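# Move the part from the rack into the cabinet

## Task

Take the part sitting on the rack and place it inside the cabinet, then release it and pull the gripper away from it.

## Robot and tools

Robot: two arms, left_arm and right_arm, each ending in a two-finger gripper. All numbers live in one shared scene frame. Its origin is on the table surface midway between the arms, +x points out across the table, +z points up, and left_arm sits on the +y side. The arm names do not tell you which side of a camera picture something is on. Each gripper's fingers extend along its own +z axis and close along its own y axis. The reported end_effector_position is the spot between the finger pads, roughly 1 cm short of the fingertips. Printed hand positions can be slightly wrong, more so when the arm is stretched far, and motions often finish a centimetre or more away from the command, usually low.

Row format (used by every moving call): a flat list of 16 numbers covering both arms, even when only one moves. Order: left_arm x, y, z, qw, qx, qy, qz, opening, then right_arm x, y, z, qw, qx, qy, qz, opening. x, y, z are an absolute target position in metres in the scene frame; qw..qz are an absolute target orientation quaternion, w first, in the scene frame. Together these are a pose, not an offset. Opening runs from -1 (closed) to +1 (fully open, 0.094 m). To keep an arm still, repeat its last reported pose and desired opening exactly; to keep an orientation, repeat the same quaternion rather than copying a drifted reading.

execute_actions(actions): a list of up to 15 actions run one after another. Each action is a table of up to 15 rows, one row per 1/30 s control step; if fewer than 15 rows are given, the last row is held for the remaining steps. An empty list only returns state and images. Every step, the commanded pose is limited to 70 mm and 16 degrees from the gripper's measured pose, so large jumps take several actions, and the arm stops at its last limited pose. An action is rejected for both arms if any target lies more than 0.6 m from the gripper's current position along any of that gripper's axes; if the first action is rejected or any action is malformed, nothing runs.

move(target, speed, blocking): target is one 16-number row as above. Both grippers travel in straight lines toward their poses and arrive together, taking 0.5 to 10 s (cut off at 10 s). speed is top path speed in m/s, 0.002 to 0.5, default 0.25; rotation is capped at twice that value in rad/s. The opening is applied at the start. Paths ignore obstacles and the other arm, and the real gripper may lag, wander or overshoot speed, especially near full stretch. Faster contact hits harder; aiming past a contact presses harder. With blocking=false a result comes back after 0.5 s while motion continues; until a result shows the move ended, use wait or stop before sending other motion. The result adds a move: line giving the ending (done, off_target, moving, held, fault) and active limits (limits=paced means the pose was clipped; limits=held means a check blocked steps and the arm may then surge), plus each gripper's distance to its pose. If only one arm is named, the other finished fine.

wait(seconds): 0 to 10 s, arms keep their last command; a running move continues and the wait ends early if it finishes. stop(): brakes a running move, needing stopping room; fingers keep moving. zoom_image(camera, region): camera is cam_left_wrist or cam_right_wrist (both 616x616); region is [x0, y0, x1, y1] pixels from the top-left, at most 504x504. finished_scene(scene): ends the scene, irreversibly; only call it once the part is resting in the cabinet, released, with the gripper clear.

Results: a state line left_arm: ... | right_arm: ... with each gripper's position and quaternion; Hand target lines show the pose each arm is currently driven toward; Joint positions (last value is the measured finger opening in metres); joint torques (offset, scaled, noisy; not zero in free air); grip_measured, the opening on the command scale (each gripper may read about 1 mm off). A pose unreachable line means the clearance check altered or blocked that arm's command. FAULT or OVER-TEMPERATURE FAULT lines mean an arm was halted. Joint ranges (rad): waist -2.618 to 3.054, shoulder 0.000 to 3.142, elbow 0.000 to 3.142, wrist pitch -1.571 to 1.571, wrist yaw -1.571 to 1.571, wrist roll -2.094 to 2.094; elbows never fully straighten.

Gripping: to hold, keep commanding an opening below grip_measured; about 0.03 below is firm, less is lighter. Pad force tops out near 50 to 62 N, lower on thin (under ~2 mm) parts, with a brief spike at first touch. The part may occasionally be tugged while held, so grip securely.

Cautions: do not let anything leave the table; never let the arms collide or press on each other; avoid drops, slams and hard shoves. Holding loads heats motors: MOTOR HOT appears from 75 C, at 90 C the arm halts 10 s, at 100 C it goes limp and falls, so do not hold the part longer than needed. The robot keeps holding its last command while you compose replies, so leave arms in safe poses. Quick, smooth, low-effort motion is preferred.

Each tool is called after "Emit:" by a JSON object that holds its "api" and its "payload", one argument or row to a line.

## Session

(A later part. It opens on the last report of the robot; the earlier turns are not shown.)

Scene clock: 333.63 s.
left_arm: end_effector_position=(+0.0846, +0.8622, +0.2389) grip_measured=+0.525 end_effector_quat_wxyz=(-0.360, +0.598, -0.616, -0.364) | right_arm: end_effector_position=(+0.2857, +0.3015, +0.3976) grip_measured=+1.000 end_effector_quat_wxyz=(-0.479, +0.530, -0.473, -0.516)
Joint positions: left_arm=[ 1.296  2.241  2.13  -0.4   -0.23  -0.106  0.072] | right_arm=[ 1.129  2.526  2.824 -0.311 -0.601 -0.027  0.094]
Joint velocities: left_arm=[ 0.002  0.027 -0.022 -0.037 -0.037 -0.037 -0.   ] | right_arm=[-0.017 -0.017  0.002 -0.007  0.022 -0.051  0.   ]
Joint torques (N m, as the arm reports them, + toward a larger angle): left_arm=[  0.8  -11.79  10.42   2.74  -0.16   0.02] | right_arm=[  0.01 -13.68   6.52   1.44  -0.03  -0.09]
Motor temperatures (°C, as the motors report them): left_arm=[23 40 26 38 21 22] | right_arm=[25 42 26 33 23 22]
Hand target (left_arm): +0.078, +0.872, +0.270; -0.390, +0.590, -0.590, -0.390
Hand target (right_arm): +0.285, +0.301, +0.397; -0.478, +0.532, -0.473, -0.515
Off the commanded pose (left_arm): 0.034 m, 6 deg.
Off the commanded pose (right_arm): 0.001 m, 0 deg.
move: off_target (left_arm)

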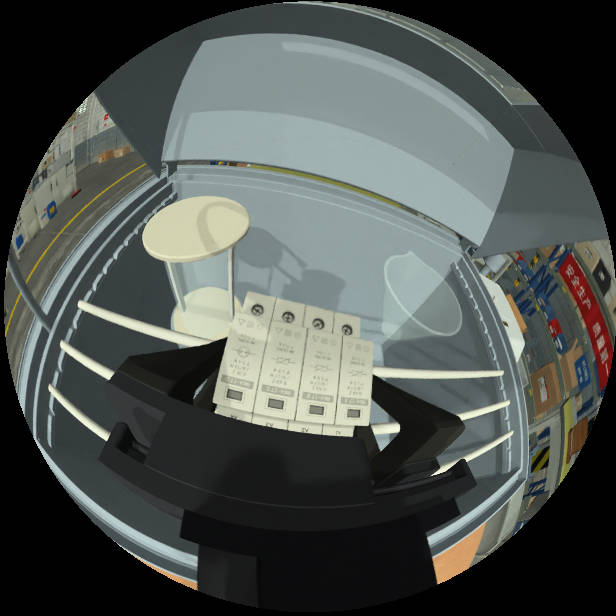

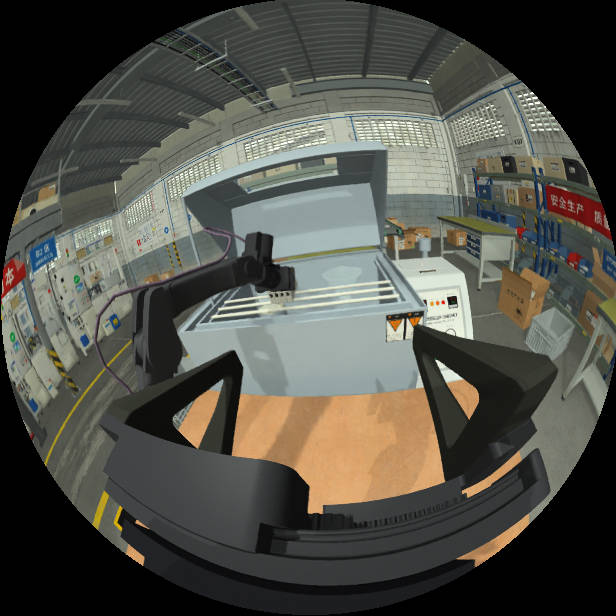

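Emit:
{"api": "move", "payload": {
  "target": [0.079,0.865,0.31,-0.39,0.59,-0.59,-0.39,0.49,0.2854,0.3014,0.3972,-0.478,0.532,-0.473,-0.515,1],
  "speed": 0.03
}}

Emit:
{"api": "move", "payload": {
  "target": [0.079,0.852,0.30,-0.39,0.59,-0.59,-0.39,0.49,0.2854,0.3014,0.3972,-0.478,0.532,-0.473,-0.515,1],
  "speed": 0.02
}}

Emit:
{"api": "zoom_image", "payload": {
  "camera": "cam_right_wrist",
  "region": [170,190,430,370]
}}

Scene clock: 344.50 s.
left_arm: end_effector_position=(+0.0812, +0.8497, +0.2338) grip_measured=+0.525 end_effector_quat_wxyz=(-0.326, +0.611, -0.635, -0.342) | right_arm: end_effector_position=(+0.2857, +0.3015, +0.3976) grip_measured=+1.000 end_effector_quat_wxyz=(-0.479, +0.530, -0.473, -0.516)
Joint positions: left_arm=[ 1.296  2.248  2.199 -0.555 -0.229 -0.112  0.072] | right_arm=[ 1.129  2.526  2.824 -0.311 -0.601 -0.027  0.094]
Joint velocities: left_arm=[ 0.002  0.012 -0.002 -0.022 -0.066 -0.066 -0.001] | right_arm=[ 0.012 -0.002 -0.012  0.051 -0.037  0.022  0.   ]
Joint torques (N m, as the arm reports them, + toward a larger angle): left_arm=[  0.41 -15.19  12.87   2.85  -0.24   0.04] | right_arm=[ -0.13 -13.75   6.59   1.44  -0.03  -0.08]
Motor temperatures (°C, as the motors report them): left_arm=[23 39 27 38 21 22] | right_arm=[25 42 26 34 23 22]
Hand target (left_arm): +0.077, +0.856, +0.310; -0.390, +0.590, -0.590, -0.390
Hand target (right_arm): +0.285, +0.301, +0.397; -0.478, +0.532, -0.473, -0.515
Off the commanded pose (left_arm): 0.078 m, 11 deg.
Off the commanded pose (right_arm): 0.001 m, 0 deg.
move: off_target (left_arm)

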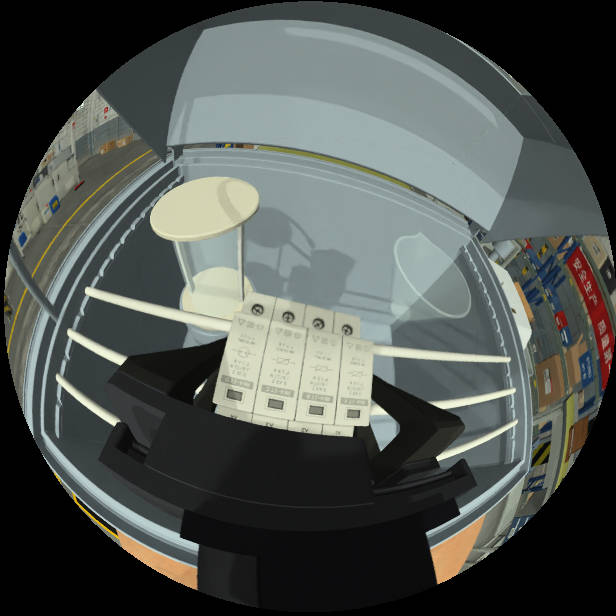

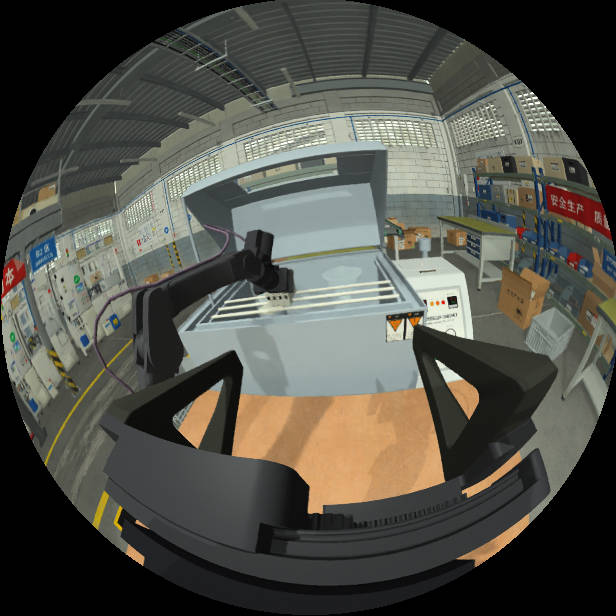

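Scene clock: 349.43 s.
left_arm: end_effector_position=(+0.0789, +0.8416, +0.2320) grip_measured=+0.525 end_effector_quat_wxyz=(-0.327, +0.612, -0.634, -0.342) | right_arm: end_effector_position=(+0.2857, +0.3015, +0.3976) grip_measured=+1.000 end_effector_quat_wxyz=(-0.479, +0.530, -0.473, -0.516)
Joint positions: left_arm=[ 1.296  2.2    2.114 -0.517 -0.229 -0.116  0.072] | right_arm=[ 1.129  2.526  2.824 -0.311 -0.601 -0.027  0.094]
Joint velocities: left_arm=[-0.002 -0.007 -0.022  0.037 -0.022  0.007 -0.001] | right_arm=[-0.012 -0.007 -0.017 -0.037 -0.051 -0.007  0.   ]
Joint torques (N m, as the arm reports them, + toward a larger angle): left_arm=[ -0.04 -16.31   8.47   3.25  -0.29   0.03] | right_arm=[  0.13 -13.7    6.56   1.42  -0.02  -0.06]
Motor temperatures (°C, as the motors report them): left_arm=[23 40 26 38 21 22] | right_arm=[25 43 26 34 23 22]
Hand target (left_arm): +0.077, +0.845, +0.300; -0.389, +0.591, -0.591, -0.388
Hand target (right_arm): +0.285, +0.301, +0.397; -0.478, +0.532, -0.473, -0.515
Off the commanded pose (left_arm): 0.069 m, 11 deg.
Off the commanded pose (right_arm): 0.001 m, 0 deg.
move: off_target (left_arm)

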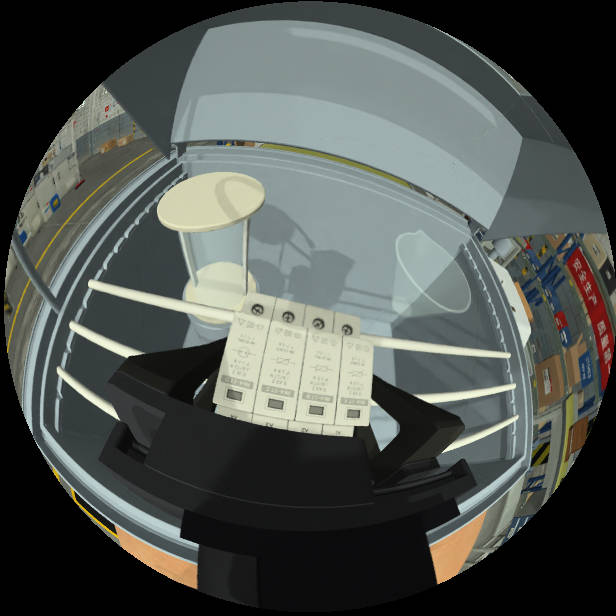

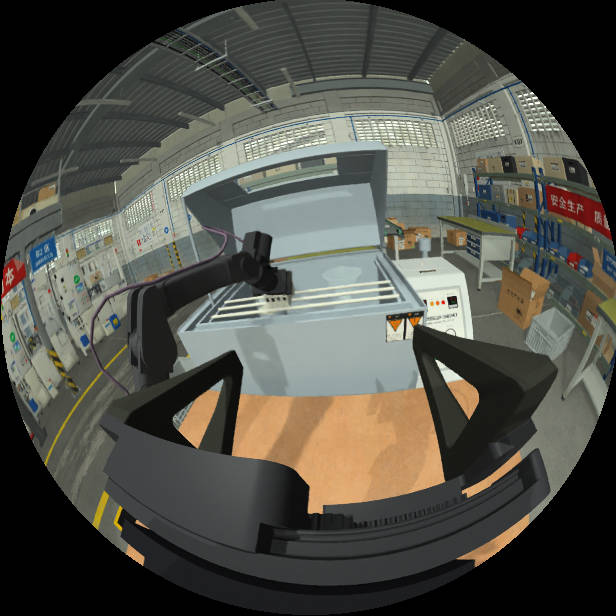

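Region (170, 190, 430, 370) of cam_right_wrist's 616x616 image, scaled by 1.938, with more detail than that image has; it fills the top 349 rows of this view, and the rest is white.

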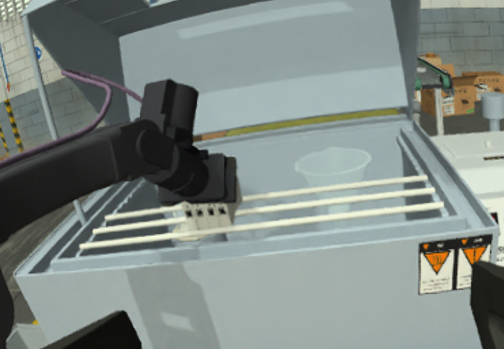

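Emit:
{"api": "move", "payload": {
  "target": [0.079,0.848,0.265,-0.385,0.593,-0.593,-0.385,0.49,0.2854,0.3014,0.3972,-0.478,0.532,-0.473,-0.515,1],
  "speed": 0.02
}}

Emit:
{"api": "zoom_image", "payload": {
  "camera": "cam_right_wrist",
  "region": [170,190,430,370]
}}

Scene clock: 357.70 s.
left_arm: end_effector_position=(+0.0794, +0.8445, +0.2307) grip_measured=+0.525 end_effector_quat_wxyz=(-0.354, +0.605, -0.618, -0.358) | right_arm: end_effector_position=(+0.2857, +0.3015, +0.3976) grip_measured=+1.000 end_effector_quat_wxyz=(-0.479, +0.530, -0.473, -0.516)
Joint positions: left_arm=[ 1.296  2.159  1.983 -0.357 -0.231 -0.117  0.072] | right_arm=[ 1.129  2.526  2.824 -0.311 -0.601 -0.027  0.094]
Joint velocities: left_arm=[-0.007 -0.012  0.002  0.051  0.007 -0.022  0.   ] | right_arm=[-0.002 -0.002  0.002 -0.081  0.022  0.066  0.   ]
Joint torques (N m, as the arm reports them, + toward a larger angle): left_arm=[ -0.08 -13.97   7.07   2.83  -0.25   0.02] | right_arm=[ -0.07 -13.44   6.58   1.43  -0.06  -0.1 ]
Motor temperatures (°C, as the motors report them): left_arm=[23 40 26 38 21 22] | right_arm=[25 43 26 34 23 22]
Hand target (left_arm): +0.079, +0.846, +0.265; -0.385, +0.593, -0.594, -0.384
Hand target (right_arm): +0.285, +0.301, +0.397; -0.478, +0.532, -0.473, -0.515
Off the commanded pose (left_arm): 0.034 m, 6 deg.
Off the commanded pose (right_arm): 0.001 m, 0 deg.
move: off_target (left_arm)

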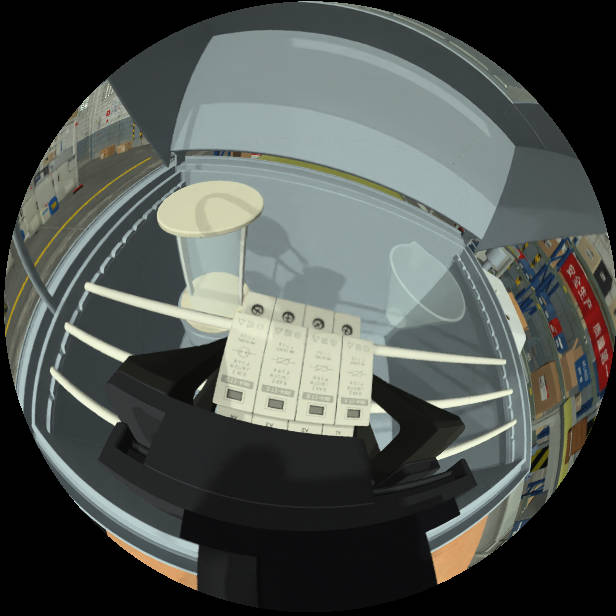

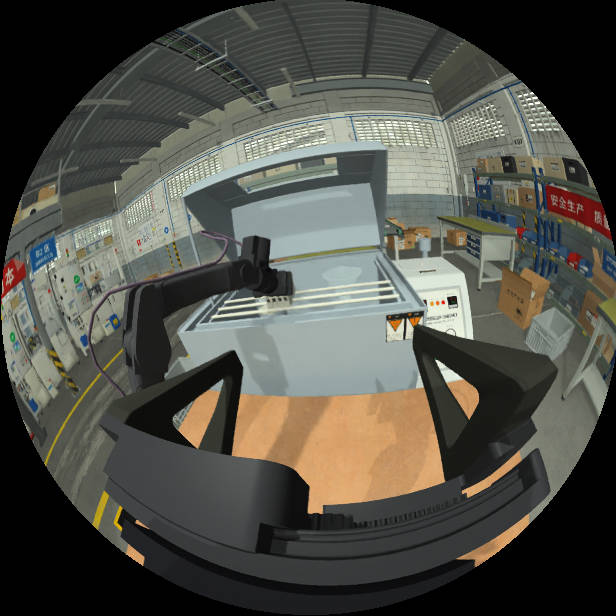

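Region (170, 190, 430, 370) of cam_right_wrist's 616x616 image, scaled by 1.938, with more detail than that image has; it fills the top 349 rows of this view, and the rest is white.

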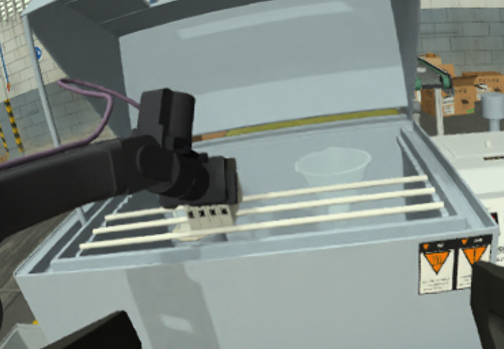

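Emit:
{"api": "move", "payload": {
  "target": [0.079,0.846,0.25,-0.37,0.6,-0.605,-0.37,1,0.2854,0.3014,0.3972,-0.478,0.532,-0.473,-0.515,1],
  "speed": 0.02
}}

Emit:
{"api": "zoom_image", "payload": {
  "camera": "cam_right_wrist",
  "region": [170,190,430,370]
}}

Scene clock: 364.40 s.
left_arm: end_effector_position=(+0.0796, +0.8451, +0.2270) grip_measured=+1.000 end_effector_quat_wxyz=(-0.351, +0.605, -0.619, -0.356) | right_arm: end_effector_position=(+0.2857, +0.3015, +0.3976) grip_measured=+1.000 end_effector_quat_wxyz=(-0.479, +0.530, -0.473, -0.516)
Joint positions: left_arm=[ 1.296  2.165  1.983 -0.357 -0.231 -0.117  0.094] | right_arm=[ 1.129  2.526  2.824 -0.311 -0.601 -0.027  0.094]
Joint velocities: left_arm=[-0.012  0.017  0.002  0.022 -0.007 -0.022  0.   ] | right_arm=[-0.002 -0.002 -0.007 -0.037  0.022 -0.037  0.   ]
Joint torques (N m, as the arm reports them, + toward a larger angle): left_arm=[  0.05 -13.11   7.96   2.33  -0.14  -0.04] | right_arm=[  0.   -13.61   6.57   1.44  -0.03  -0.08]
Motor temperatures (°C, as the motors report them): left_arm=[23 40 26 38 21 22] | right_arm=[25 43 26 34 23 22]
Hand target (left_arm): +0.079, +0.846, +0.250; -0.370, +0.600, -0.605, -0.370
Hand target (right_arm): +0.285, +0.301, +0.397; -0.478, +0.532, -0.473, -0.515
Off the commanded pose (left_arm): 0.023 m, 3 deg.
Off the commanded pose (right_arm): 0.001 m, 0 deg.
move: off_target (left_arm)

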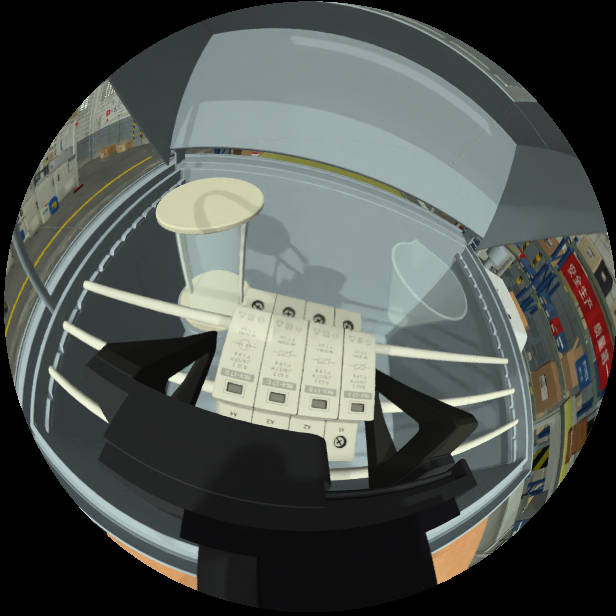

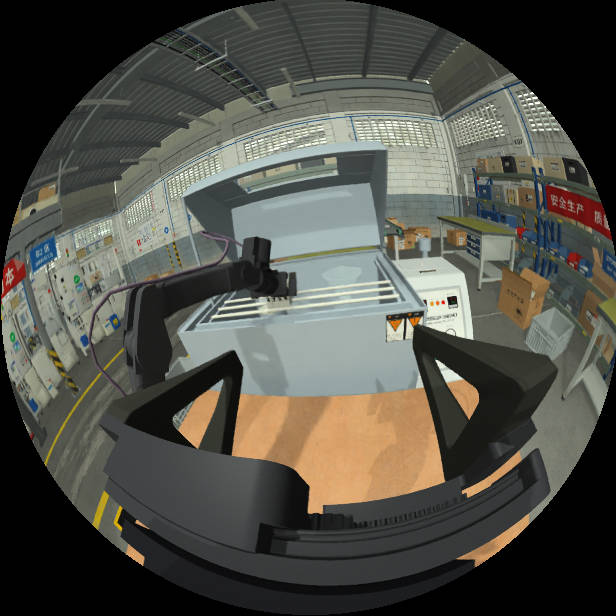

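Region (170, 190, 430, 370) of cam_right_wrist's 616x616 image, scaled by 1.938, with more detail than that image has; it fills the top 349 rows of this view, and the rest is white.

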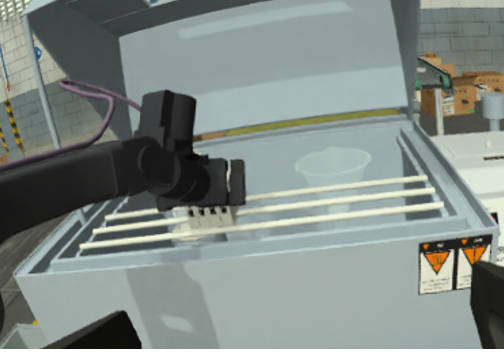

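Part settled. Retreat along the approach axis (back and up).

Emit:
{"api": "move", "payload": {
  "target": [0.079,0.76,0.36,-0.35,0.61,-0.62,-0.35,1,0.2854,0.3014,0.3972,-0.478,0.532,-0.473,-0.515,1],
  "speed": 0.08
}}

Emit:
{"api": "move", "payload": {
  "target": [0.079,0.45,0.36,-0.33,0.63,-0.63,-0.33,1,0.4,0.0,0.3,-0.478,0.532,-0.473,-0.515,1],
  "speed": 0.25
}}

Emit:
{"api": "zoom_image", "payload": {
  "camera": "cam_left_wrist",
  "region": [120,60,480,300]
}}

Scene clock: 372.23 s.
left_arm: end_effector_position=(+0.0786, +0.7660, +0.3295) grip_measured=+1.000 end_effector_quat_wxyz=(-0.326, +0.616, -0.635, -0.334) | right_arm: end_effector_position=(+0.2857, +0.3015, +0.3976) grip_measured=+1.000 end_effector_quat_wxyz=(-0.479, +0.530, -0.473, -0.516)
Joint positions: left_arm=[ 1.252  1.99   2.206 -0.839 -0.256 -0.153  0.094] | right_arm=[ 1.129  2.526  2.824 -0.311 -0.601 -0.027  0.094]
Joint velocities: left_arm=[-0.002 -0.002  0.002  0.022 -0.007  0.081  0.   ] | right_arm=[-0.012 -0.012 -0.012 -0.007  0.037 -0.007  0.   ]
Joint torques (N m, as the arm reports them, + toward a larger angle): left_arm=[ -0.48 -11.35   9.82   1.97  -0.25  -0.08] | right_arm=[  0.02 -13.72   6.64   1.44  -0.04  -0.07]
Motor temperatures (°C, as the motors report them): left_arm=[23 40 26 37 21 22] | right_arm=[25 43 26 34 23 22]
Hand target (left_arm): +0.079, +0.760, +0.360; -0.350, +0.610, -0.619, -0.350
Hand target (right_arm): +0.285, +0.301, +0.397; -0.478, +0.532, -0.473, -0.515
Off the commanded pose (left_arm): 0.031 m, 4 deg.
Off the commanded pose (right_arm): 0.001 m, 0 deg.
move: off_target (left_arm)

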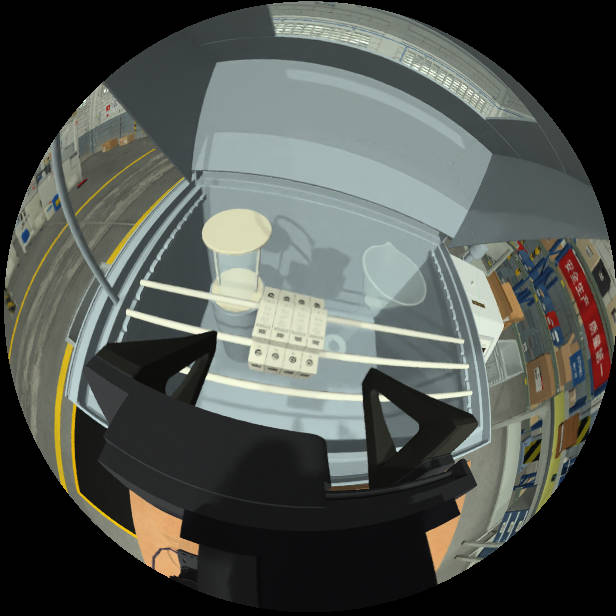

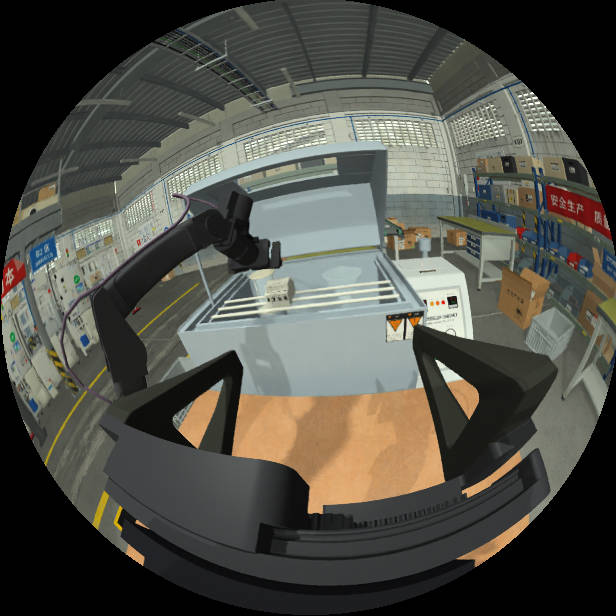

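Scene clock: 374.40 s.
left_arm: end_effector_position=(+0.0817, +0.4482, +0.3475) grip_measured=+1.000 end_effector_quat_wxyz=(-0.313, +0.626, -0.638, -0.322) | right_arm: end_effector_position=(+0.4109, +0.0005, +0.2913) grip_measured=+1.000 end_effector_quat_wxyz=(-0.472, +0.521, -0.485, -0.519)
Joint positions: left_arm=[ 0.523  1.149  1.559 -1.389 -0.77  -0.78   0.094] | right_arm=[ 0.456  1.862  1.322  0.494 -1.263 -0.033  0.094]
Joint velocities: left_arm=[-0.007  0.012 -0.007 -0.037 -0.081 -0.051  0.   ] | right_arm=[-0.012 -0.002 -0.012 -0.066 -0.007  0.022  0.   ]
Joint torques (N m, as the arm reports them, + toward a larger angle): left_arm=[-0.56 -1.18  8.93  1.31 -0.6  -0.07] | right_arm=[  0.17 -11.48   5.89   1.31  -0.13   0.  ]
Motor temperatures (°C, as the motors report them): left_arm=[23 39 26 37 21 22] | right_arm=[25 43 26 34 23 22]
Hand target (left_arm): +0.081, +0.449, +0.361; -0.327, +0.626, -0.627, -0.328
Hand target (right_arm): +0.402, -0.001, +0.302; -0.478, +0.527, -0.473, -0.519
Off the commanded pose (left_arm): 0.013 m, 2 deg.
Off the commanded pose (right_arm): 0.014 m, 2 deg.
move: off_target (left_arm, right_arm)

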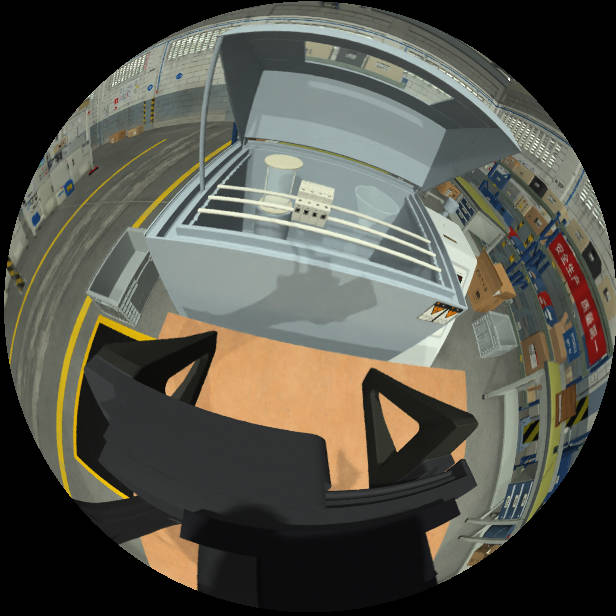

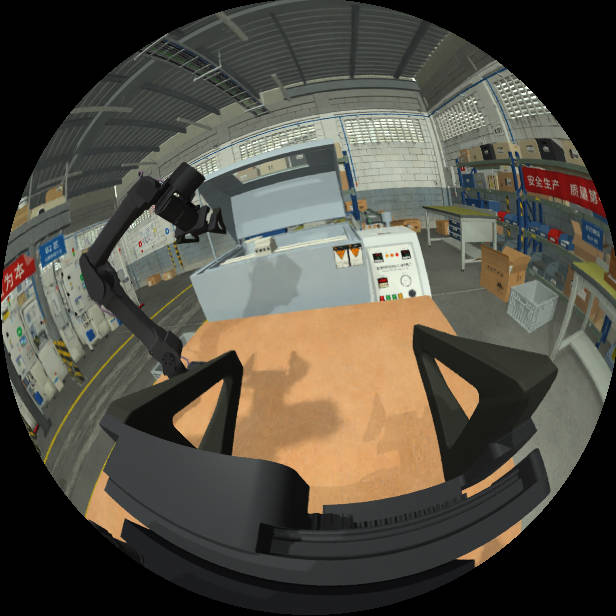

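Region (120, 60, 480, 300) of cam_left_wrist's 616x616 image, scaled by 1.400, with more detail than that image has.

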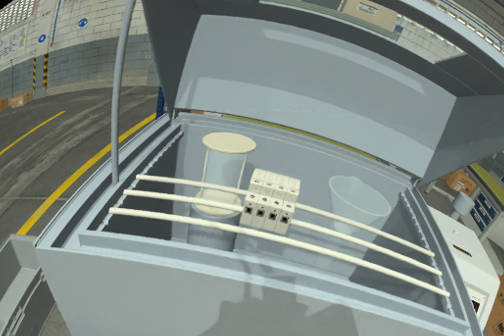

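Emit:
{"api": "finished_scene", "payload": {
  "scene": 1
}}

The scene is finished: the task was done.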